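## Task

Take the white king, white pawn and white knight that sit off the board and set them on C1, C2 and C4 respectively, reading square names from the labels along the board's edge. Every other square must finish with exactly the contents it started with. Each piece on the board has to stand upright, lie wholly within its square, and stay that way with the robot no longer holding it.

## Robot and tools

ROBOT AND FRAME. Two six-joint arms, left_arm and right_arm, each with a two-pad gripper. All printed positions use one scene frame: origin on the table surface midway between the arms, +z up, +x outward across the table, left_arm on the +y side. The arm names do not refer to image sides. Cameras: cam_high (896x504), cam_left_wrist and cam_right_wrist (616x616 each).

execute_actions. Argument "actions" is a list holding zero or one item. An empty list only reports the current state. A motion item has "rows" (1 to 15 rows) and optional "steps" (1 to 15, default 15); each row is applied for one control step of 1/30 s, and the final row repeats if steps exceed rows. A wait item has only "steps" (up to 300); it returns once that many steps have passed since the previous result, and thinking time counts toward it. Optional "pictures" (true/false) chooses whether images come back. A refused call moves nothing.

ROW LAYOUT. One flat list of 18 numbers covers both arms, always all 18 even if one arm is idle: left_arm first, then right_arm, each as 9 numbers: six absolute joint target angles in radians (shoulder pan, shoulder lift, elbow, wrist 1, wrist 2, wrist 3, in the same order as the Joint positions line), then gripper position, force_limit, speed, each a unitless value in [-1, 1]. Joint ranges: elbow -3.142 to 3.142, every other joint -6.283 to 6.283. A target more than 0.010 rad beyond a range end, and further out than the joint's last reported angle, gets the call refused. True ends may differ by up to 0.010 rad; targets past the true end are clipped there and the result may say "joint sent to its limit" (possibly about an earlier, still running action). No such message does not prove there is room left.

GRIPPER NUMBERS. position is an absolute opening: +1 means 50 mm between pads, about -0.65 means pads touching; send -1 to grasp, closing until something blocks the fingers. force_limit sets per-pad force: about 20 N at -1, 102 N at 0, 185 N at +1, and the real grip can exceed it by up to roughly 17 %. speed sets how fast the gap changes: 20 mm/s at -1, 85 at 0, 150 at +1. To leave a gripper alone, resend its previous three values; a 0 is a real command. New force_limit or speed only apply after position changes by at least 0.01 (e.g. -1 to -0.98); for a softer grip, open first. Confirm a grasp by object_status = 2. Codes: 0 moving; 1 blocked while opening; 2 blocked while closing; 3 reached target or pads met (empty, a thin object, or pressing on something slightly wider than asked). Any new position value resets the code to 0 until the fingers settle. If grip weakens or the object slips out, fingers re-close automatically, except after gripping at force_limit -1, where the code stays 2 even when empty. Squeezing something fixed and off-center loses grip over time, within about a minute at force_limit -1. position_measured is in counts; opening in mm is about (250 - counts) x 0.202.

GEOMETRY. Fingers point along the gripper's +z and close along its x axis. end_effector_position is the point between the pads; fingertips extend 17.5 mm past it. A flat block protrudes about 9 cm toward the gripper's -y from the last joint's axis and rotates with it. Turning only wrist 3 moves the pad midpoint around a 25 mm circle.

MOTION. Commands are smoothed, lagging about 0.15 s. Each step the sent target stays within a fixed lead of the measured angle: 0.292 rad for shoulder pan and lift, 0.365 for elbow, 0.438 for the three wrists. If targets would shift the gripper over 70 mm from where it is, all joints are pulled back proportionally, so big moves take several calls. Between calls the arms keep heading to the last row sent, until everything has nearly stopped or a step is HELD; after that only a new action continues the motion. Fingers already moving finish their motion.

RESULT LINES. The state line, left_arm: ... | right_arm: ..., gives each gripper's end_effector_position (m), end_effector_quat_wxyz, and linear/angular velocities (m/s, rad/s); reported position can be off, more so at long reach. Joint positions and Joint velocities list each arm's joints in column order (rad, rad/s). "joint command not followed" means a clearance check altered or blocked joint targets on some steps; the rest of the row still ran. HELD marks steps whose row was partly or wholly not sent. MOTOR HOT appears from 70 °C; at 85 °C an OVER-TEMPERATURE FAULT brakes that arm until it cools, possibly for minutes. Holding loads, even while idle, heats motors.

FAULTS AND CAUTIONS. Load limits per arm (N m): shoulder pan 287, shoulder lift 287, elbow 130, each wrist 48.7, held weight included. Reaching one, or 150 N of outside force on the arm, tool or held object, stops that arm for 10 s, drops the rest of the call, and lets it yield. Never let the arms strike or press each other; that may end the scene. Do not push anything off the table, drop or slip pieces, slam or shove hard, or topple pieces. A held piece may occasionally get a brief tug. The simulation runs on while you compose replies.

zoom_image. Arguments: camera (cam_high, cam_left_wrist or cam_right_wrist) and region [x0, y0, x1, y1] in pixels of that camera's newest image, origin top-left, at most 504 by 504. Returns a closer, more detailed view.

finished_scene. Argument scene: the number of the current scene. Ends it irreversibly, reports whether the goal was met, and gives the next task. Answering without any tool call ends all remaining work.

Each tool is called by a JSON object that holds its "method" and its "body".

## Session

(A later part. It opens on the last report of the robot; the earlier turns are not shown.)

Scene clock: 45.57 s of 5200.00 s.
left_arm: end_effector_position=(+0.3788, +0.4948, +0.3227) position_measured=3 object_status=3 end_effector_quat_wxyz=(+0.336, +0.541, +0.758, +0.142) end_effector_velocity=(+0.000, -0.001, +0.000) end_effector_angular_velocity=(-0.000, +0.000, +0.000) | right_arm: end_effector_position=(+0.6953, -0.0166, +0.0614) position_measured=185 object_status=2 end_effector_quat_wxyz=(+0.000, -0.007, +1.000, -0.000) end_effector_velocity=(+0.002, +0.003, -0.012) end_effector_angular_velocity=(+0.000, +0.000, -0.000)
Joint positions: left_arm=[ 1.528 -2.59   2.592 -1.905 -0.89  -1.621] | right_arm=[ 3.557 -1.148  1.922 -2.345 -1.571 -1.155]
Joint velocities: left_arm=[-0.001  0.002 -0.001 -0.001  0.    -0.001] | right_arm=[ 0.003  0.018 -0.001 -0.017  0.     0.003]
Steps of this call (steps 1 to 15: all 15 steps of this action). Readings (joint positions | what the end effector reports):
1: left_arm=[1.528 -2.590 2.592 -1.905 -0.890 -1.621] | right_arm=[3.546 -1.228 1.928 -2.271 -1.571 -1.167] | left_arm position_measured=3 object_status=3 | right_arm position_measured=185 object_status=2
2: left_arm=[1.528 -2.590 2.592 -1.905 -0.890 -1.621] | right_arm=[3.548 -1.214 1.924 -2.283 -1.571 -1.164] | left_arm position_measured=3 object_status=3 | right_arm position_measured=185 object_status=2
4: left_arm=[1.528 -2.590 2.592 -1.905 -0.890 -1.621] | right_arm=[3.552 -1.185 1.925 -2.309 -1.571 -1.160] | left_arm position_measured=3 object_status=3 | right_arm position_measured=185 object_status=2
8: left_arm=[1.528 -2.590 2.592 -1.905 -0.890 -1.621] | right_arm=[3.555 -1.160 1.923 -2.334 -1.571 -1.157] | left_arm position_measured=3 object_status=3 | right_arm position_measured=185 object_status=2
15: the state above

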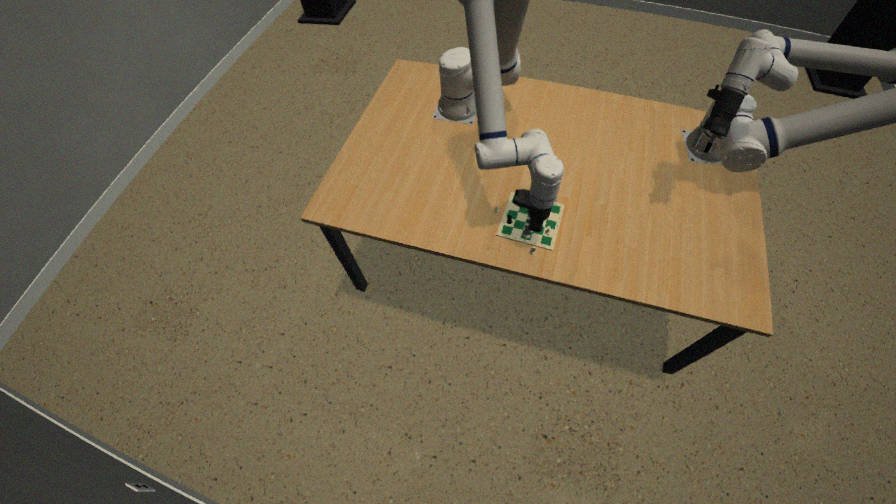

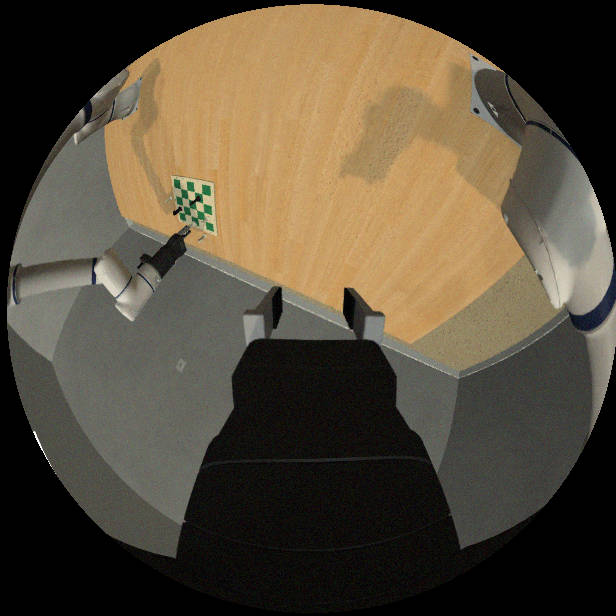

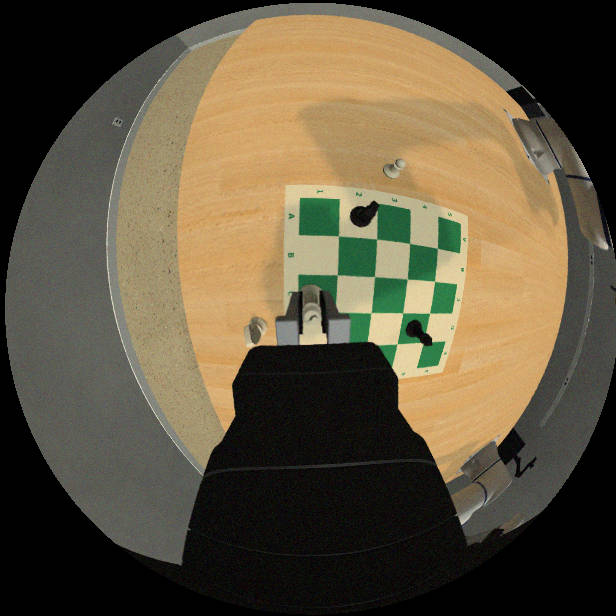

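{"method": "execute_actions", "body": {"actions": [{"rows":[[1.528,-2.59,2.592,-1.905,-0.89,-1.621,1,0,0,3.5607,-1.1442,1.9393,-2.3661,-1.571,-1.151,-1,-0.5,0]]}], "pictures": false}}

{"method": "execute_actions", "body": {"actions": [{"rows":[[1.528,-2.59,2.592,-1.905,-0.89,-1.621,1,0,0,3.5607,-1.1442,1.9393,-2.3661,-1.571,-1.151,0.4,-0.5,0]],"steps":9}], "pictures": false}}

{"method": "execute_actions", "body": {"actions": [{"rows":[[1.528,-2.59,2.592,-1.905,-0.89,-1.621,1,0,0,3.5607,-1.2035,1.912,-2.2795,-1.571,-1.151,0.4,-0.5,0]],"steps":12}], "pictures": false}}

{"method": "execute_actions", "body": {"actions": [{"rows":[[1.528,-2.59,2.592,-1.905,-0.89,-1.621,1,0,0,3.5679,-1.11,1.753,-2.214,-1.571,-1.144,0.6,-0.5,0]],"steps":12}], "pictures": false}}

{"method": "execute_actions", "body": {"actions": [{"rows":[[1.528,-2.59,2.592,-1.905,-0.89,-1.621,1,0,0,3.5679,-1.0655,1.7776,-2.283,-1.571,-1.144,0.6,-0.5,0]]}]}}

{"method": "zoom_image", "body": {"camera": "cam_right_wrist", "region": [230,200,430,350]}}

Scene clock: 53.40 s of 5200.00 s.
left_arm: end_effector_position=(+0.3788, +0.4948, +0.3227) position_measured=3 object_status=3 end_effector_quat_wxyz=(+0.336, +0.541, +0.758, +0.142) end_effector_velocity=(+0.000, -0.000, +0.001) end_effector_angular_velocity=(-0.001, -0.000, +0.001) | right_arm: end_effector_position=(+0.6878, -0.0169, +0.0522) position_measured=185 object_status=2 end_effector_quat_wxyz=(+0.000, -0.007, +1.000, -0.000) end_effector_velocity=(-0.002, +0.000, -0.002) end_effector_angular_velocity=(+0.000, +0.001, -0.000)
Joint positions: left_arm=[ 1.528 -2.59   2.592 -1.905 -0.89  -1.621] | right_arm=[ 3.561 -1.144  1.939 -2.366 -1.571 -1.151]
Joint velocities: left_arm=[ 0.001  0.001 -0.001 -0.001 -0.     0.001] | right_arm=[ 0.001  0.001  0.003 -0.004  0.     0.001]
Steps of this call (steps 1 to 15: the robot went on to your last target; steps 16 to 90: nothing new was sent; then 4.33 s passed at rest; steps 91 to 105: all 15 steps of this action). Readings (joint positions | what the end effector reports):
91: left_arm=[1.528 -2.590 2.592 -1.905 -0.890 -1.621] | right_arm=[3.557 -1.145 1.922 -2.347 -1.571 -1.155] | left_arm position_measured=3 object_status=3 | right_arm position_measured=185 object_status=2
92: left_arm=[1.528 -2.590 2.592 -1.905 -0.890 -1.621] | right_arm=[3.558 -1.145 1.925 -2.350 -1.571 -1.154] | left_arm position_measured=3 object_status=3 | right_arm position_measured=185 object_status=2
94: left_arm=[1.528 -2.590 2.592 -1.905 -0.890 -1.621] | right_arm=[3.559 -1.145 1.931 -2.357 -1.571 -1.153] | left_arm position_measured=3 object_status=3 | right_arm position_measured=185 object_status=2
98: left_arm=[1.528 -2.590 2.592 -1.905 -0.890 -1.621] | right_arm=[3.560 -1.144 1.936 -2.363 -1.571 -1.152] | left_arm position_measured=3 object_status=3 | right_arm position_measured=185 object_status=2
105: the state above

Scene clock: 53.70 s of 5200.00 s.
left_arm: end_effector_position=(+0.3788, +0.4948, +0.3227) position_measured=3 object_status=3 end_effector_quat_wxyz=(+0.336, +0.541, +0.758, +0.142) end_effector_velocity=(+0.000, -0.000, +0.000) end_effector_angular_velocity=(-0.001, +0.000, +0.001) | right_arm: end_effector_position=(+0.6876, -0.0169, +0.0520) position_measured=92 object_status=0 end_effector_quat_wxyz=(+0.000, -0.007, +1.000, -0.000) end_effector_velocity=(-0.001, -0.000, -0.001) end_effector_angular_velocity=(-0.000, +0.001, -0.000)
Joint positions: left_arm=[ 1.528 -2.59   2.592 -1.905 -0.89  -1.621] | right_arm=[ 3.561 -1.144  1.939 -2.366 -1.571 -1.151]
Joint velocities: left_arm=[-0.     0.    -0.     0.     0.    -0.002] | right_arm=[ 0.     0.     0.002 -0.     0.     0.   ]
Steps of this call (steps 1 to 9: all 9 steps of this action). Readings (joint positions | what the end effector reports):
1: left_arm=[1.528 -2.590 2.592 -1.905 -0.890 -1.621] | right_arm=[3.561 -1.144 1.939 -2.366 -1.571 -1.151] | left_arm position_measured=3 object_status=3 | right_arm position_measured=181 object_status=0
2: left_arm=[1.528 -2.590 2.592 -1.905 -0.890 -1.621] | right_arm=[3.561 -1.144 1.939 -2.366 -1.571 -1.151] | left_arm position_measured=3 object_status=3 | right_arm position_measured=167 object_status=0
4: left_arm=[1.528 -2.590 2.592 -1.905 -0.890 -1.621] | right_arm=[3.561 -1.144 1.939 -2.366 -1.571 -1.151] | left_arm position_measured=3 object_status=3 | right_arm position_measured=139 object_status=0
8: left_arm=[1.528 -2.590 2.592 -1.905 -0.890 -1.621] | right_arm=[3.561 -1.144 1.939 -2.366 -1.571 -1.151] | left_arm position_measured=3 object_status=3 | right_arm position_measured=92 object_status=0
9: the state above

Scene clock: 54.10 s of 5200.00 s.
left_arm: end_effector_position=(+0.3788, +0.4948, +0.3227) position_measured=3 object_status=3 end_effector_quat_wxyz=(+0.336, +0.541, +0.758, +0.142) end_effector_velocity=(-0.000, +0.000, +0.000) end_effector_angular_velocity=(-0.002, -0.000, -0.000) | right_arm: end_effector_position=(+0.6877, -0.0168, +0.0990) position_measured=92 object_status=3 end_effector_quat_wxyz=(+0.000, -0.007, +1.000, -0.000) end_effector_velocity=(-0.000, -0.000, +0.025) end_effector_angular_velocity=(+0.000, -0.001, -0.002)
Joint positions: left_arm=[ 1.528 -2.59   2.592 -1.905 -0.89  -1.621] | right_arm=[ 3.561 -1.2    1.914 -2.285 -1.571 -1.151]
Joint velocities: left_arm=[-0.    -0.002  0.    -0.     0.    -0.   ] | right_arm=[-0.    -0.029 -0.014  0.041 -0.     0.001]
Steps of this call (steps 1 to 12: all 12 steps of this action). Readings (joint positions | what the end effector reports):
1: left_arm=[1.528 -2.590 2.592 -1.905 -0.890 -1.621] | right_arm=[3.561 -1.144 1.939 -2.366 -1.571 -1.151] | left_arm position_measured=3 object_status=3 | right_arm position_measured=92 object_status=0
2: left_arm=[1.528 -2.590 2.592 -1.905 -0.890 -1.621] | right_arm=[3.561 -1.153 1.936 -2.351 -1.571 -1.151] | left_arm position_measured=3 object_status=3 | right_arm position_measured=92 object_status=0
4: left_arm=[1.528 -2.590 2.592 -1.905 -0.890 -1.621] | right_arm=[3.561 -1.175 1.925 -2.322 -1.571 -1.151] | left_arm position_measured=3 object_status=3 | right_arm position_measured=92 object_status=0
8: left_arm=[1.528 -2.590 2.592 -1.905 -0.890 -1.621] | right_arm=[3.561 -1.193 1.917 -2.294 -1.571 -1.151] | left_arm position_measured=3 object_status=3 | right_arm position_measured=92 object_status=3
12: the state above

Scene clock: 54.50 s of 5200.00 s.
left_arm: end_effector_position=(+0.3788, +0.4948, +0.3227) position_measured=3 object_status=3 end_effector_quat_wxyz=(+0.336, +0.541, +0.758, +0.142) end_effector_velocity=(-0.000, -0.001, -0.000) end_effector_angular_velocity=(+0.000, -0.000, -0.002) | right_arm: end_effector_position=(+0.7485, +0.0174, +0.1077) position_measured=63 object_status=3 end_effector_quat_wxyz=(+0.000, -0.007, +1.000, -0.000) end_effector_velocity=(+0.034, +0.020, +0.004) end_effector_angular_velocity=(+0.001, -0.000, -0.000)
Joint positions: left_arm=[ 1.528 -2.59   2.592 -1.905 -0.89  -1.621] | right_arm=[ 3.567 -1.116  1.764 -2.219 -1.571 -1.144]
Joint velocities: left_arm=[-0.002 -0.     0.    -0.001 -0.     0.001] | right_arm=[ 0.004  0.05  -0.087  0.037  0.001  0.004]
Steps of this call (steps 1 to 12: all 12 steps of this action). Readings (joint positions | what the end effector reports):
1: left_arm=[1.528 -2.590 2.592 -1.905 -0.890 -1.621] | right_arm=[3.561 -1.200 1.913 -2.283 -1.571 -1.151] | left_arm position_measured=3 object_status=3 | right_arm position_measured=88 object_status=0
2: left_arm=[1.528 -2.590 2.592 -1.905 -0.890 -1.621] | right_arm=[3.561 -1.193 1.899 -2.276 -1.571 -1.150] | left_arm position_measured=3 object_status=3 | right_arm position_measured=74 object_status=0
4: left_arm=[1.528 -2.590 2.592 -1.905 -0.890 -1.621] | right_arm=[3.564 -1.161 1.842 -2.253 -1.571 -1.148] | left_arm position_measured=3 object_status=3 | right_arm position_measured=63 object_status=0
8: left_arm=[1.528 -2.590 2.592 -1.905 -0.890 -1.621] | right_arm=[3.566 -1.128 1.785 -2.228 -1.571 -1.145] | left_arm position_measured=3 object_status=3 | right_arm position_measured=63 object_status=0
12: the state above

Scene clock: 55.00 s of 5200.00 s.
left_arm: end_effector_position=(+0.3788, +0.4948, +0.3227) position_measured=3 object_status=3 end_effector_quat_wxyz=(+0.336, +0.541, +0.758, +0.142) end_effector_velocity=(+0.000, +0.000, +0.000) end_effector_angular_velocity=(+0.001, -0.000, +0.000) | right_arm: end_effector_position=(+0.7525, +0.0197, +0.0660) position_measured=63 object_status=3 end_effector_quat_wxyz=(+0.000, -0.007, +1.000, -0.000) end_effector_velocity=(-0.000, -0.000, -0.009) end_effector_angular_velocity=(-0.000, +0.000, +0.000)
Joint positions: left_arm=[ 1.528 -2.59   2.592 -1.905 -0.89  -1.621] | right_arm=[ 3.568 -1.067  1.777 -2.281 -1.571 -1.144]
Joint velocities: left_arm=[ 0.001  0.001 -0.     0.     0.     0.001] | right_arm=[ 0.     0.01   0.005 -0.014 -0.    -0.   ]
Steps of this call (steps 1 to 15: all 15 steps of this action). Readings (joint positions | what the end effector reports):
1: left_arm=[1.528 -2.590 2.592 -1.905 -0.890 -1.621] | right_arm=[3.568 -1.115 1.762 -2.218 -1.571 -1.144] | left_arm position_measured=3 object_status=3 | right_arm position_measured=63 object_status=3
2: left_arm=[1.528 -2.590 2.592 -1.905 -0.890 -1.621] | right_arm=[3.568 -1.107 1.762 -2.229 -1.571 -1.144] | left_arm position_measured=3 object_status=3 | right_arm position_measured=63 object_status=3
4: left_arm=[1.528 -2.590 2.592 -1.905 -0.890 -1.621] | right_arm=[3.568 -1.089 1.770 -2.251 -1.571 -1.144] | left_arm position_measured=3 object_status=3 | right_arm position_measured=63 object_status=3
8: left_arm=[1.528 -2.590 2.592 -1.905 -0.890 -1.621] | right_arm=[3.568 -1.074 1.775 -2.272 -1.571 -1.144] | left_arm position_measured=3 object_status=3 | right_arm position_measured=63 object_status=3
15: the state above

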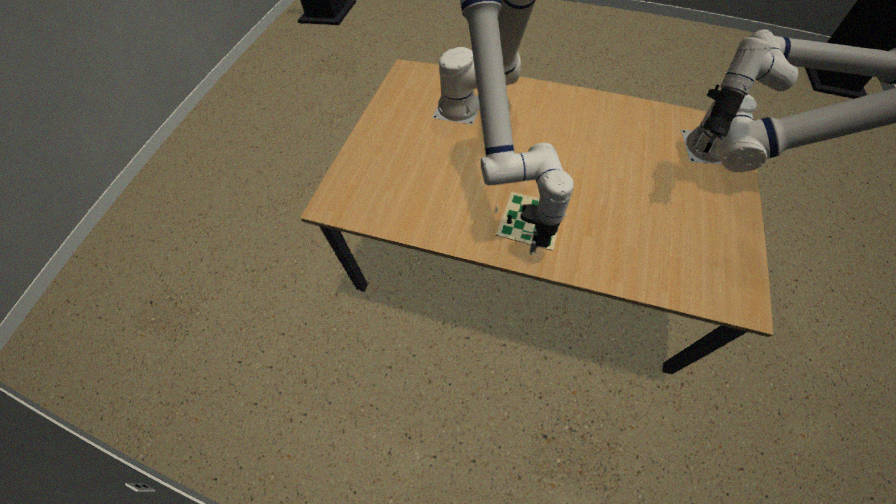

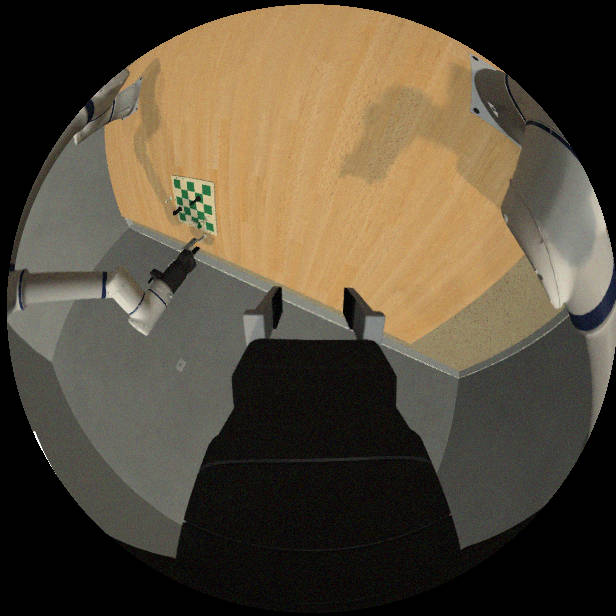

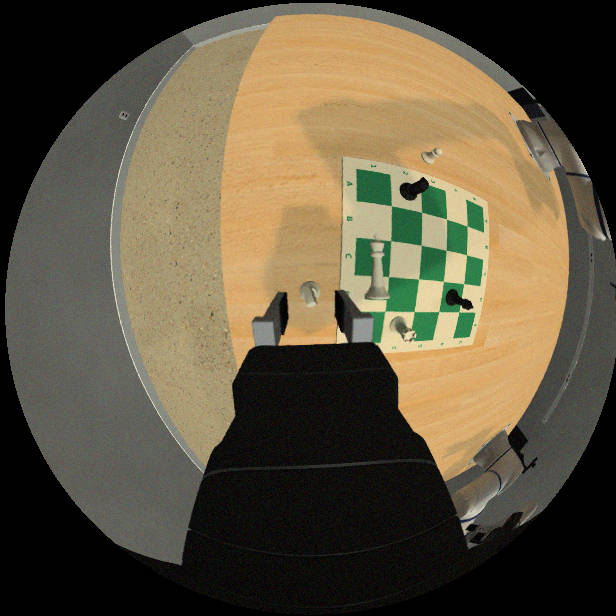

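Region (230, 200, 430, 350) of cam_right_wrist's 616x616 image, scaled by 2.520, with more detail than that image has; it fills the top 378 rows of this view, and the rest is white.

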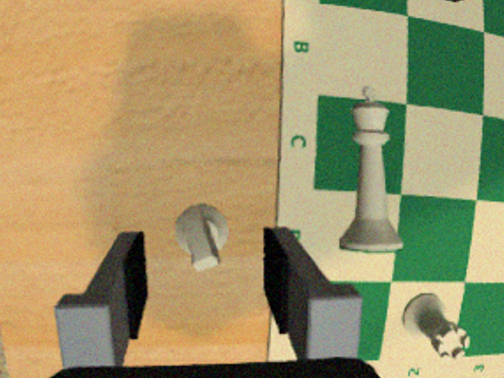

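{"method": "execute_actions", "body": {"actions": [{"rows":[[1.528,-2.59,2.592,-1.905,-0.89,-1.621,1,0,0,3.5679,-1.031,1.7918,-2.3318,-1.571,-1.144,0.6,-0.5,0]]}], "pictures": false}}

{"method": "execute_actions", "body": {"actions": [{"rows":[[1.528,-2.59,2.592,-1.905,-0.89,-1.621,1,0,0,3.5679,-1.031,1.7918,-2.3318,-1.571,-1.144,-1,0,0]]}], "pictures": false}}

{"method": "execute_actions", "body": {"actions": [{"rows":[[1.528,-2.59,2.592,-1.905,-0.89,-1.621,1,0,0,3.5679,-1.11,1.753,-2.214,-1.571,-1.144,-1,0,0]]}], "pictures": false}}

{"method": "execute_actions", "body": {"actions": [{"rows":[[1.528,-2.59,2.592,-1.905,-0.89,-1.621,1,0,0,3.6385,-1.3214,2.0896,-2.339,-1.571,-1.0735,-1,0,0]]}], "pictures": false}}

{"method": "execute_actions", "body": {"actions": [{"rows":[[1.528,-2.59,2.592,-1.905,-0.89,-1.621,1,0,0,3.6385,-1.2464,2.1196,-2.4442,-1.571,-1.0735,-1,0,0]]}]}}

{"method": "zoom_image", "body": {"camera": "cam_right_wrist", "region": [230,230,390,350]}}

Scene clock: 67.57 s of 5200.00 s.
left_arm: end_effector_position=(+0.3788, +0.4948, +0.3227) position_measured=3 object_status=3 end_effector_quat_wxyz=(+0.336, +0.541, +0.758, +0.142) end_effector_velocity=(+0.000, -0.001, +0.002) end_effector_angular_velocity=(-0.003, -0.000, +0.001) | right_arm: end_effector_position=(+0.7523, +0.0197, +0.0345) position_measured=63 object_status=3 end_effector_quat_wxyz=(+0.000, -0.007, +1.000, -0.000) end_effector_velocity=(+0.001, +0.000, -0.005) end_effector_angular_velocity=(+0.000, -0.003, -0.000)
Joint positions: left_arm=[ 1.528 -2.59   2.592 -1.905 -0.89  -1.621] | right_arm=[ 3.568 -1.032  1.791 -2.33  -1.571 -1.144]
Joint velocities: left_arm=[ 0.     0.001 -0.002 -0.001 -0.    -0.001] | right_arm=[ 0.     0.005  0.003 -0.011 -0.001  0.   ]
Steps of this call (steps 1 to 15: the robot went on to your last target; steps 16 to 90: nothing new was sent; then 9.07 s passed at rest; steps 91 to 105: all 15 steps of this action). Readings (joint positions | what the end effector reports):
91: left_arm=[1.528 -2.590 2.592 -1.905 -0.890 -1.621] | right_arm=[3.568 -1.065 1.778 -2.283 -1.571 -1.144] | left_arm position_measured=3 object_status=3 | right_arm position_measured=63 object_status=3
92: left_arm=[1.528 -2.590 2.592 -1.905 -0.890 -1.621] | right_arm=[3.568 -1.060 1.779 -2.292 -1.571 -1.144] | left_arm position_measured=3 object_status=3 | right_arm position_measured=63 object_status=3
94: left_arm=[1.528 -2.590 2.592 -1.905 -0.890 -1.621] | right_arm=[3.568 -1.047 1.786 -2.308 -1.571 -1.144] | left_arm position_measured=3 object_status=3 | right_arm position_measured=63 object_status=3
98: left_arm=[1.528 -2.590 2.592 -1.905 -0.890 -1.621] | right_arm=[3.568 -1.037 1.789 -2.323 -1.571 -1.144] | left_arm position_measured=3 object_status=3 | right_arm position_measured=63 object_status=3
105: the state above

Scene clock: 68.07 s of 5200.00 s.
left_arm: end_effector_position=(+0.3788, +0.4948, +0.3227) position_measured=3 object_status=3 end_effector_quat_wxyz=(+0.336, +0.541, +0.758, +0.142) end_effector_velocity=(-0.000, +0.000, -0.001) end_effector_angular_velocity=(+0.001, +0.000, -0.001) | right_arm: end_effector_position=(+0.7523, +0.0196, +0.0336) position_measured=216 object_status=0 end_effector_quat_wxyz=(+0.000, -0.007, +1.000, -0.000) end_effector_velocity=(+0.001, +0.000, +0.001) end_effector_angular_velocity=(-0.000, -0.001, -0.000)
Joint positions: left_arm=[ 1.528 -2.59   2.592 -1.905 -0.89  -1.621] | right_arm=[ 3.568 -1.031  1.792 -2.332 -1.571 -1.144]
Joint velocities: left_arm=[-0.    -0.     0.001 -0.    -0.     0.   ] | right_arm=[-0.     0.    -0.001 -0.    -0.001  0.   ]
Steps of this call (steps 1 to 15: all 15 steps of this action). Readings (joint positions | what the end effector reports):
1: left_arm=[1.528 -2.590 2.592 -1.905 -0.890 -1.621] | right_arm=[3.568 -1.032 1.791 -2.331 -1.571 -1.144] | left_arm position_measured=3 object_status=3 | right_arm position_measured=67 object_status=0
2: left_arm=[1.528 -2.590 2.592 -1.905 -0.890 -1.621] | right_arm=[3.568 -1.032 1.792 -2.331 -1.571 -1.144] | left_arm position_measured=3 object_status=3 | right_arm position_measured=81 object_status=0
4: left_arm=[1.528 -2.590 2.592 -1.905 -0.890 -1.621] | right_arm=[3.568 -1.031 1.792 -2.331 -1.571 -1.144] | left_arm position_measured=3 object_status=3 | right_arm position_measured=109 object_status=0
8: left_arm=[1.528 -2.590 2.592 -1.905 -0.890 -1.621] | right_arm=[3.568 -1.031 1.792 -2.332 -1.571 -1.144] | left_arm position_measured=3 object_status=3 | right_arm position_measured=165 object_status=0
15: the state above

Scene clock: 68.57 s of 5200.00 s.
left_arm: end_effector_position=(+0.3788, +0.4948, +0.3227) position_measured=3 object_status=3 end_effector_quat_wxyz=(+0.336, +0.541, +0.758, +0.142) end_effector_velocity=(-0.000, -0.000, +0.000) end_effector_angular_velocity=(-0.001, -0.000, -0.001) | right_arm: end_effector_position=(+0.7531, +0.0200, +0.1059) position_measured=216 object_status=2 end_effector_quat_wxyz=(+0.000, -0.007, +1.000, -0.000) end_effector_velocity=(-0.001, -0.000, +0.017) end_effector_angular_velocity=(-0.000, +0.001, +0.001)
Joint positions: left_arm=[ 1.528 -2.59   2.592 -1.905 -0.89  -1.621] | right_arm=[ 3.568 -1.108  1.754 -2.217 -1.571 -1.144]
Joint velocities: left_arm=[-0. -0.  0. -0. -0.  0.] | right_arm=[ 0.    -0.018 -0.008  0.027 -0.    -0.001]
Steps of this call (steps 1 to 15: all 15 steps of this action). Readings (joint positions | what the end effector reports):
1: left_arm=[1.528 -2.590 2.592 -1.905 -0.890 -1.621] | right_arm=[3.568 -1.031 1.792 -2.331 -1.571 -1.144] | left_arm position_measured=3 object_status=3 | right_arm position_measured=216 object_status=0
2: left_arm=[1.528 -2.590 2.592 -1.905 -0.890 -1.621] | right_arm=[3.568 -1.041 1.788 -2.315 -1.571 -1.144] | left_arm position_measured=3 object_status=3 | right_arm position_measured=216 object_status=0
4: left_arm=[1.528 -2.590 2.592 -1.905 -0.890 -1.621] | right_arm=[3.568 -1.070 1.772 -2.276 -1.571 -1.144] | left_arm position_measured=3 object_status=3 | right_arm position_measured=216 object_status=2
8: left_arm=[1.528 -2.590 2.592 -1.905 -0.890 -1.621] | right_arm=[3.568 -1.096 1.760 -2.236 -1.571 -1.144] | left_arm position_measured=3 object_status=3 | right_arm position_measured=216 object_status=2
15: the state above

Scene clock: 69.07 s of 5200.00 s.
left_arm: end_effector_position=(+0.3788, +0.4948, +0.3227) position_measured=3 object_status=3 end_effector_quat_wxyz=(+0.336, +0.541, +0.758, +0.142) end_effector_velocity=(+0.000, +0.001, +0.001) end_effector_angular_velocity=(-0.003, -0.001, +0.000) | right_arm: end_effector_position=(+0.5922, -0.0083, +0.1011) position_measured=216 object_status=2 end_effector_quat_wxyz=(+0.000, -0.007, +1.000, -0.000) end_effector_velocity=(-0.184, -0.044, -0.013) end_effector_angular_velocity=(+0.004, -0.005, +0.000)
Joint positions: left_arm=[ 1.528 -2.59   2.592 -1.905 -0.89  -1.621] | right_arm=[ 3.629 -1.294  2.046 -2.323 -1.571 -1.083]
Joint velocities: left_arm=[ 0.001 -0.003 -0.001 -0.    -0.     0.001] | right_arm=[ 0.07  -0.212  0.33  -0.125  0.     0.07 ]
Steps of this call (steps 1 to 15: all 15 steps of this action). Readings (joint positions | what the end effector reports):
1: left_arm=[1.528 -2.590 2.592 -1.905 -0.890 -1.621] | right_arm=[3.568 -1.109 1.754 -2.217 -1.571 -1.144] | left_arm position_measured=3 object_status=3 | right_arm position_measured=216 object_status=2
2: left_arm=[1.528 -2.590 2.592 -1.905 -0.890 -1.621] | right_arm=[3.570 -1.117 1.767 -2.221 -1.571 -1.141] | left_arm position_measured=3 object_status=3 | right_arm position_measured=216 object_status=2
4: left_arm=[1.528 -2.590 2.592 -1.905 -0.890 -1.621] | right_arm=[3.581 -1.148 1.817 -2.239 -1.571 -1.131] | left_arm position_measured=3 object_status=3 | right_arm position_measured=216 object_status=2
8: left_arm=[1.528 -2.590 2.592 -1.905 -0.890 -1.621] | right_arm=[3.600 -1.205 1.906 -2.272 -1.571 -1.112] | left_arm position_measured=3 object_status=3 | right_arm position_measured=216 object_status=2
15: the state above

Scene clock: 69.57 s of 5200.00 s.
left_arm: end_effector_position=(+0.3788, +0.4948, +0.3227) position_measured=3 object_status=3 end_effector_quat_wxyz=(+0.336, +0.541, +0.758, +0.142) end_effector_velocity=(-0.000, -0.001, +0.001) end_effector_angular_velocity=(-0.003, +0.000, -0.000) | right_arm: end_effector_position=(+0.5688, -0.0142, +0.0466) position_measured=216 object_status=2 end_effector_quat_wxyz=(+0.000, -0.007, +1.000, -0.000) end_effector_velocity=(-0.004, -0.001, -0.012) end_effector_angular_velocity=(+0.000, +0.001, -0.000)
Joint positions: left_arm=[ 1.528 -2.59   2.592 -1.905 -0.89  -1.621] | right_arm=[ 3.638 -1.248  2.118 -2.441 -1.571 -1.074]
Joint velocities: left_arm=[-0.001 -0.    -0.001 -0.001 -0.    -0.001] | right_arm=[ 0.002  0.013  0.013 -0.026  0.     0.002]
Steps of this call (steps 1 to 15: all 15 steps of this action). Readings (joint positions | what the end effector reports):
1: left_arm=[1.528 -2.590 2.592 -1.905 -0.890 -1.621] | right_arm=[3.631 -1.299 2.056 -2.327 -1.571 -1.081] | left_arm position_measured=3 object_status=3 | right_arm position_measured=216 object_status=2
2: left_arm=[1.528 -2.590 2.592 -1.905 -0.890 -1.621] | right_arm=[3.633 -1.295 2.067 -2.346 -1.571 -1.079] | left_arm position_measured=3 object_status=3 | right_arm position_measured=216 object_status=2
4: left_arm=[1.528 -2.590 2.592 -1.905 -0.890 -1.621] | right_arm=[3.635 -1.274 2.090 -2.386 -1.571 -1.077] | left_arm position_measured=3 object_status=3 | right_arm position_measured=216 object_status=2
8: left_arm=[1.528 -2.590 2.592 -1.905 -0.890 -1.621] | right_arm=[3.637 -1.256 2.109 -2.424 -1.571 -1.075] | left_arm position_measured=3 object_status=3 | right_arm position_measured=216 object_status=2
15: the state above

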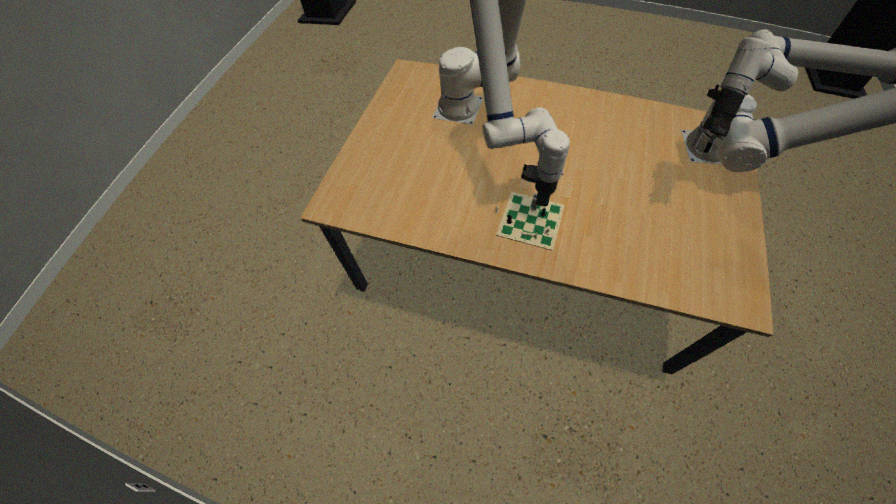

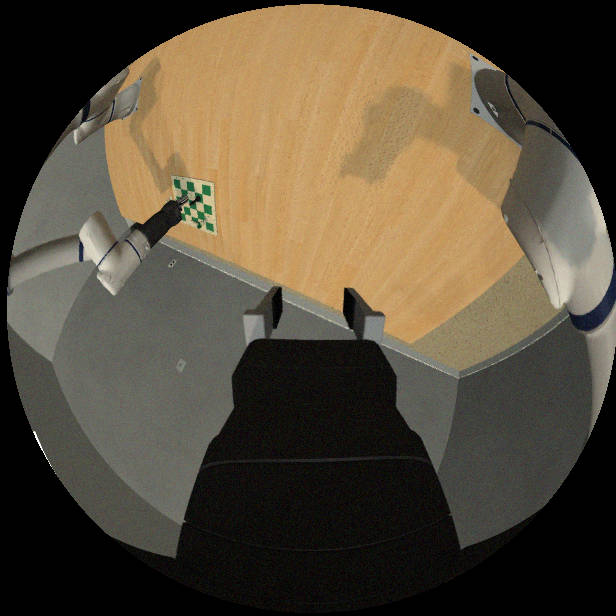

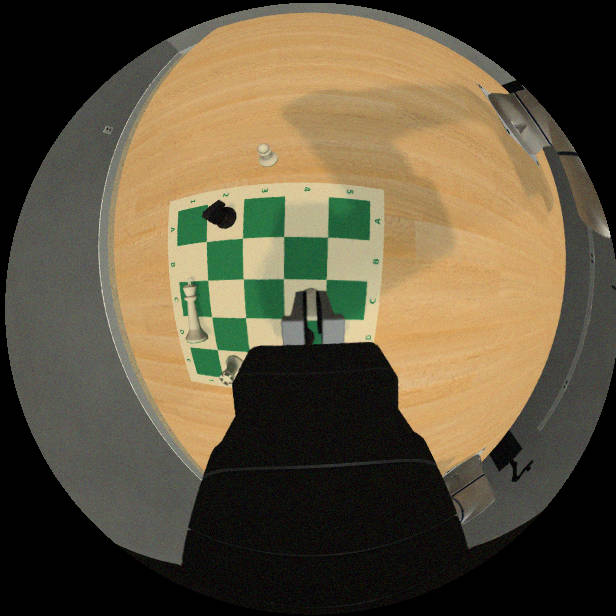

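Region (230, 230, 390, 350) of cam_right_wrist's 616x616 image, scaled by 3.150, with more detail than that image has; it fills the top 378 rows of this view, and the rest is white.

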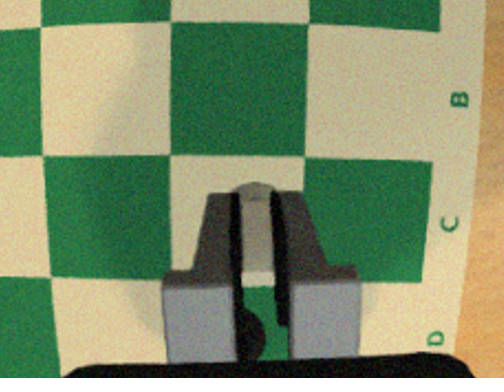

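{"method": "execute_actions", "body": {"actions": [{"rows":[[1.528,-2.59,2.592,-1.905,-0.89,-1.621,1,0,0,3.6345,-1.2314,2.113,-2.4526,-1.571,-1.0775,-1,0,0]]}], "pictures": false}}

{"method": "execute_actions", "body": {"actions": [{"rows":[[1.528,-2.59,2.592,-1.905,-0.89,-1.621,1,0,0,3.6345,-1.2314,2.113,-2.4526,-1.571,-1.0775,0.4,0,-0.5]]}]}}

{"method": "execute_actions", "body": {"actions": [{"rows":[[1.528,-2.59,2.592,-1.905,-0.89,-1.621,1,0,0,3.6345,-1.3064,2.083,-2.3476,-1.571,-1.0775,0.4,0,0]]}], "pictures": false}}

{"method": "execute_actions", "body": {"actions": [{"rows":[[1.528,-2.59,2.592,-1.905,-0.89,-1.621,1,0,0,3.4155,-1.3415,2.2173,-2.4468,-1.571,-1.2965,0.4,0,0]]}], "pictures": false}}

{"method": "execute_actions", "body": {"actions": [{"steps":12}]}}

Scene clock: 78.30 s of 5200.00 s.
left_arm: end_effector_position=(+0.3788, +0.4948, +0.3227) position_measured=3 object_status=3 end_effector_quat_wxyz=(+0.336, +0.541, +0.758, +0.142) end_effector_velocity=(-0.000, -0.000, +0.000) end_effector_angular_velocity=(-0.000, +0.000, -0.000) | right_arm: end_effector_position=(+0.5744, -0.0140, +0.0391) position_measured=216 object_status=2 end_effector_quat_wxyz=(+0.000, -0.007, +1.000, -0.000) end_effector_velocity=(+0.000, -0.001, -0.003) end_effector_angular_velocity=(-0.002, +0.002, +0.000)
Joint positions: left_arm=[ 1.528 -2.59   2.592 -1.905 -0.89  -1.621] | right_arm=[ 3.635 -1.232  2.113 -2.452 -1.571 -1.077]
Joint velocities: left_arm=[-0.001  0.    -0.     0.    -0.    -0.001] | right_arm=[-0.001  0.004  0.    -0.002 -0.001 -0.001]
Steps of this call (steps 1 to 15: the robot went on to your last target; steps 16 to 90: nothing new was sent; then 5.23 s passed at rest; steps 91 to 105: all 15 steps of this action). Readings (joint positions | what the end effector reports):
91: left_arm=[1.528 -2.590 2.592 -1.905 -0.890 -1.621] | right_arm=[3.639 -1.246 2.120 -2.444 -1.571 -1.074] | left_arm position_measured=3 object_status=3 | right_arm position_measured=216 object_status=2
92: left_arm=[1.528 -2.590 2.592 -1.905 -0.890 -1.621] | right_arm=[3.638 -1.244 2.119 -2.446 -1.571 -1.074] | left_arm position_measured=3 object_status=3 | right_arm position_measured=216 object_status=2
94: left_arm=[1.528 -2.590 2.592 -1.905 -0.890 -1.621] | right_arm=[3.637 -1.239 2.117 -2.449 -1.571 -1.075] | left_arm position_measured=3 object_status=3 | right_arm position_measured=216 object_status=2
98: left_arm=[1.528 -2.590 2.592 -1.905 -0.890 -1.621] | right_arm=[3.635 -1.234 2.114 -2.451 -1.571 -1.077] | left_arm position_measured=3 object_status=3 | right_arm position_measured=216 object_status=2
105: the state above

Scene clock: 78.80 s of 5200.00 s.
left_arm: end_effector_position=(+0.3788, +0.4948, +0.3227) position_measured=3 object_status=3 end_effector_quat_wxyz=(+0.336, +0.541, +0.758, +0.142) end_effector_velocity=(-0.000, -0.000, -0.001) end_effector_angular_velocity=(+0.002, +0.001, -0.000) | right_arm: end_effector_position=(+0.5746, -0.0140, +0.0390) position_measured=94 object_status=0 end_effector_quat_wxyz=(+0.000, -0.007, +1.000, -0.000) end_effector_velocity=(-0.000, +0.000, -0.001) end_effector_angular_velocity=(+0.000, +0.001, -0.001)
Joint positions: left_arm=[ 1.528 -2.59   2.592 -1.905 -0.89  -1.621] | right_arm=[ 3.635 -1.231  2.113 -2.453 -1.571 -1.077]
Joint velocities: left_arm=[-0.     0.001  0.001  0.    -0.    -0.   ] | right_arm=[-0.     0.001  0.     0.     0.001  0.001]
Steps of this call (steps 1 to 15: all 15 steps of this action). Readings (joint positions | what the end effector reports):
1: left_arm=[1.528 -2.590 2.592 -1.905 -0.890 -1.621] | right_arm=[3.635 -1.232 2.113 -2.452 -1.571 -1.077] | left_arm position_measured=3 object_status=3 | right_arm position_measured=213 object_status=0
2: left_arm=[1.528 -2.590 2.592 -1.905 -0.890 -1.621] | right_arm=[3.635 -1.232 2.113 -2.452 -1.571 -1.077] | left_arm position_measured=3 object_status=3 | right_arm position_measured=205 object_status=0
4: left_arm=[1.528 -2.590 2.592 -1.905 -0.890 -1.621] | right_arm=[3.635 -1.232 2.113 -2.453 -1.571 -1.077] | left_arm position_measured=3 object_status=3 | right_arm position_measured=187 object_status=0
8: left_arm=[1.528 -2.590 2.592 -1.905 -0.890 -1.621] | right_arm=[3.635 -1.231 2.113 -2.453 -1.571 -1.077] | left_arm position_measured=3 object_status=3 | right_arm position_measured=153 object_status=0
15: the state above

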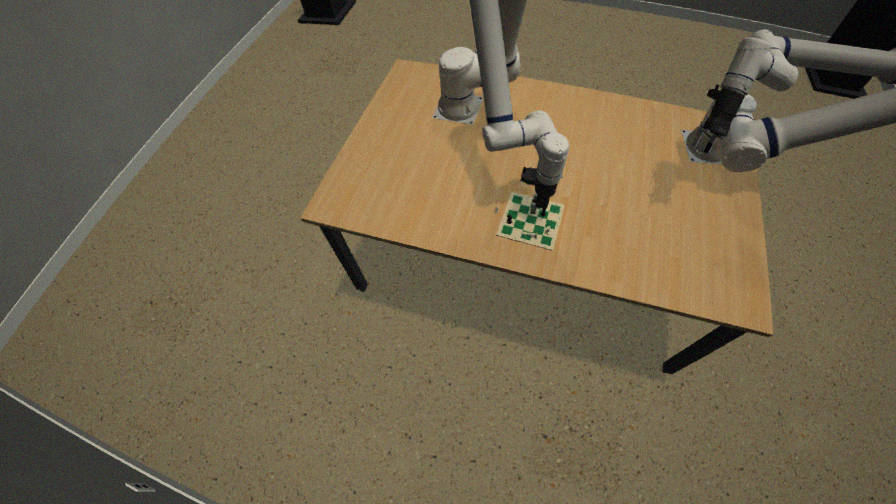

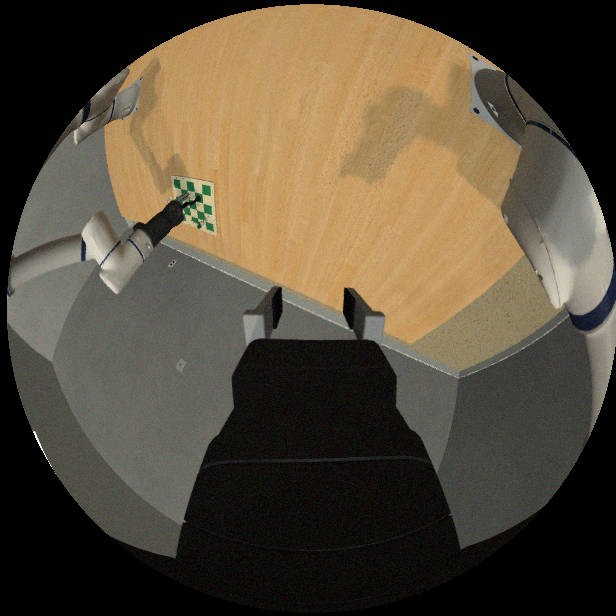

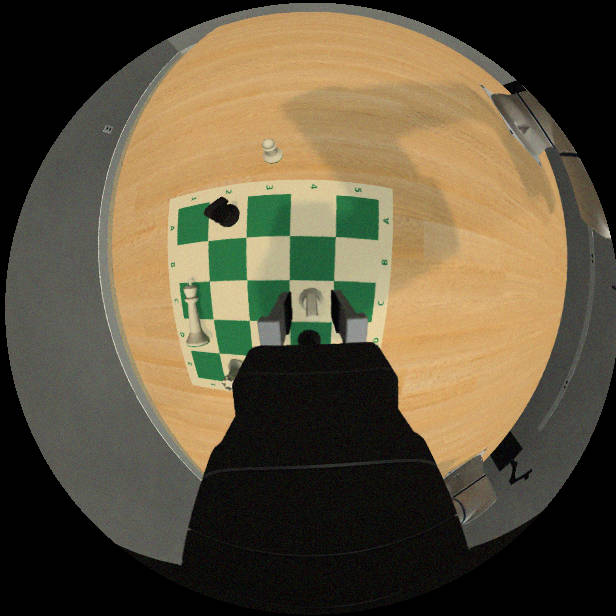

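Scene clock: 79.30 s of 5200.00 s.
left_arm: end_effector_position=(+0.3788, +0.4948, +0.3227) position_measured=3 object_status=3 end_effector_quat_wxyz=(+0.336, +0.541, +0.758, +0.142) end_effector_velocity=(-0.000, -0.000, +0.000) end_effector_angular_velocity=(-0.001, -0.001, -0.000) | right_arm: end_effector_position=(+0.5748, -0.0139, +0.0915) position_measured=92 object_status=3 end_effector_quat_wxyz=(+0.000, -0.007, +1.000, -0.000) end_effector_velocity=(-0.001, -0.000, +0.012) end_effector_angular_velocity=(-0.000, +0.000, +0.000)
Joint positions: left_arm=[ 1.528 -2.59   2.592 -1.905 -0.89  -1.621] | right_arm=[ 3.634 -1.304  2.084 -2.351 -1.571 -1.078]
Joint velocities: left_arm=[-0.001 -0.001 -0.     0.001  0.001 -0.   ] | right_arm=[ 0.    -0.016 -0.007  0.023 -0.     0.   ]
Steps of this call (steps 1 to 15: all 15 steps of this action). Readings (joint positions | what the end effector reports):
1: left_arm=[1.528 -2.590 2.592 -1.905 -0.890 -1.621] | right_arm=[3.635 -1.232 2.113 -2.452 -1.571 -1.077] | left_arm position_measured=3 object_status=3 | right_arm position_measured=92 object_status=0
2: left_arm=[1.528 -2.590 2.592 -1.905 -0.890 -1.621] | right_arm=[3.634 -1.242 2.110 -2.437 -1.571 -1.077] | left_arm position_measured=3 object_status=3 | right_arm position_measured=92 object_status=0
4: left_arm=[1.528 -2.590 2.592 -1.905 -0.890 -1.621] | right_arm=[3.634 -1.269 2.097 -2.400 -1.571 -1.078] | left_arm position_measured=3 object_status=3 | right_arm position_measured=92 object_status=0
8: left_arm=[1.528 -2.590 2.592 -1.905 -0.890 -1.621] | right_arm=[3.634 -1.293 2.088 -2.366 -1.571 -1.078] | left_arm position_measured=3 object_status=3 | right_arm position_measured=92 object_status=3
15: the state above

Scene clock: 79.80 s of 5200.00 s.
left_arm: end_effector_position=(+0.3788, +0.4948, +0.3227) position_measured=3 object_status=3 end_effector_quat_wxyz=(+0.336, +0.541, +0.758, +0.142) end_effector_velocity=(-0.000, +0.000, +0.001) end_effector_angular_velocity=(-0.002, -0.000, +0.000) | right_arm: end_effector_position=(+0.6074, -0.1447, +0.0624) position_measured=92 object_status=3 end_effector_quat_wxyz=(+0.000, -0.007, +1.000, -0.000) end_effector_velocity=(+0.009, -0.079, -0.017) end_effector_angular_velocity=(-0.001, -0.001, -0.000)
Joint positions: left_arm=[ 1.528 -2.59   2.592 -1.905 -0.89  -1.621] | right_arm=[ 3.432 -1.339  2.207 -2.44  -1.571 -1.28 ]
Joint velocities: left_arm=[ 0.    -0.002 -0.001 -0.    -0.    -0.   ] | right_arm=[-0.124 -0.022  0.076 -0.055 -0.001 -0.124]
Steps of this call (steps 1 to 15: all 15 steps of this action). Readings (joint positions | what the end effector reports):
1: left_arm=[1.528 -2.590 2.592 -1.905 -0.890 -1.621] | right_arm=[3.634 -1.305 2.084 -2.350 -1.571 -1.078] | left_arm position_measured=3 object_status=3 | right_arm position_measured=92 object_status=3
2: left_arm=[1.528 -2.590 2.592 -1.905 -0.890 -1.621] | right_arm=[3.624 -1.307 2.090 -2.354 -1.571 -1.089] | left_arm position_measured=3 object_status=3 | right_arm position_measured=92 object_status=3
4: left_arm=[1.528 -2.590 2.592 -1.905 -0.890 -1.621] | right_arm=[3.584 -1.313 2.114 -2.372 -1.571 -1.128] | left_arm position_measured=3 object_status=3 | right_arm position_measured=92 object_status=3
8: left_arm=[1.528 -2.590 2.592 -1.905 -0.890 -1.621] | right_arm=[3.511 -1.326 2.159 -2.404 -1.571 -1.201] | left_arm position_measured=3 object_status=3 | right_arm position_measured=92 object_status=3
15: the state above

Scene clock: 80.20 s of 5200.00 s.
left_arm: end_effector_position=(+0.3788, +0.4948, +0.3227) position_measured=3 object_status=3 end_effector_quat_wxyz=(+0.336, +0.541, +0.758, +0.142) end_effector_velocity=(+0.000, +0.000, +0.000) end_effector_angular_velocity=(-0.001, -0.000, -0.000) | right_arm: end_effector_position=(+0.6084, -0.1545, +0.0602) position_measured=92 object_status=3 end_effector_quat_wxyz=(+0.000, -0.007, +1.000, -0.000) end_effector_velocity=(+0.001, -0.003, -0.001) end_effector_angular_velocity=(+0.001, -0.000, -0.000)
Joint positions: left_arm=[ 1.528 -2.59   2.592 -1.905 -0.89  -1.621] | right_arm=[ 3.416 -1.341  2.217 -2.446 -1.571 -1.296]
Joint velocities: left_arm=[-0.    -0.001  0.    -0.     0.     0.   ] | right_arm=[-0.006 -0.001  0.003 -0.002  0.    -0.006]
Steps of this call (steps 1 to 12: the robot went on to your last target). Readings (joint positions | what the end effector reports):
1: left_arm=[1.528 -2.590 2.592 -1.905 -0.890 -1.621] | right_arm=[3.428 -1.339 2.210 -2.441 -1.571 -1.284] | left_arm position_measured=3 object_status=3 | right_arm position_measured=92 object_status=3
2: left_arm=[1.528 -2.590 2.592 -1.905 -0.890 -1.621] | right_arm=[3.425 -1.340 2.211 -2.443 -1.571 -1.287] | left_arm position_measured=3 object_status=3 | right_arm position_measured=92 object_status=3
4: left_arm=[1.528 -2.590 2.592 -1.905 -0.890 -1.621] | right_arm=[3.421 -1.341 2.214 -2.444 -1.571 -1.291] | left_arm position_measured=3 object_status=3 | right_arm position_measured=92 object_status=3
8: left_arm=[1.528 -2.590 2.592 -1.905 -0.890 -1.621] | right_arm=[3.418 -1.341 2.216 -2.446 -1.571 -1.294] | left_arm position_measured=3 object_status=3 | right_arm position_measured=92 object_status=3
12: the state above

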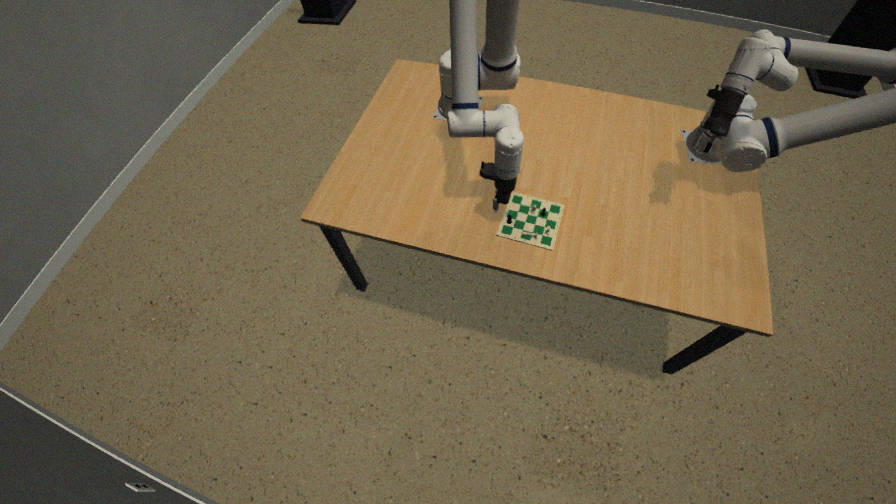

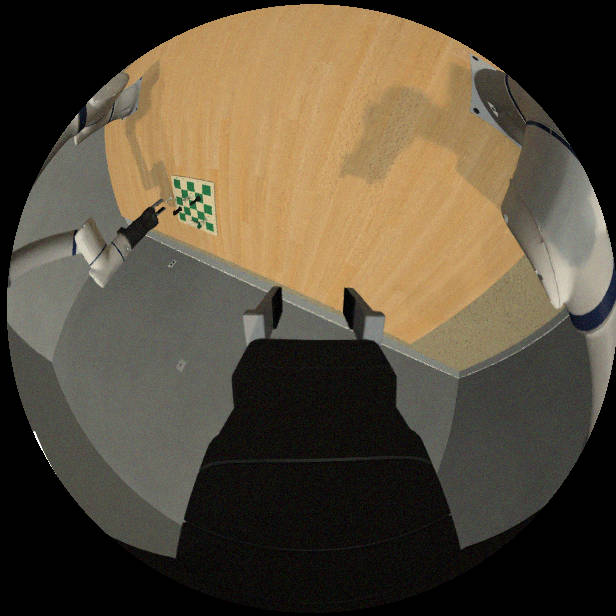

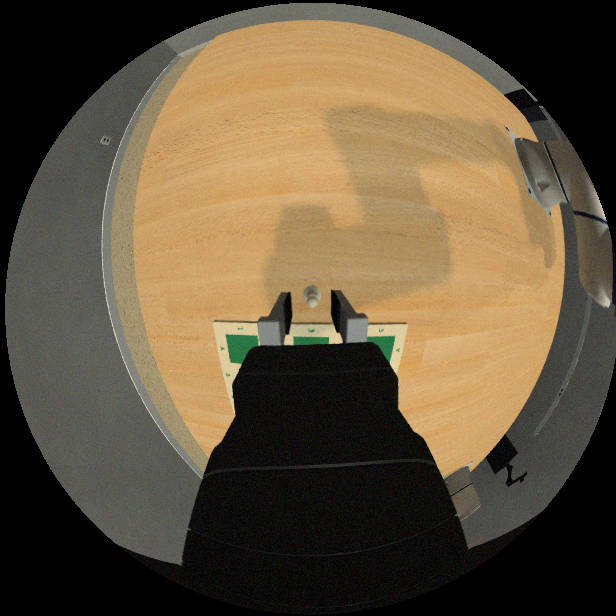

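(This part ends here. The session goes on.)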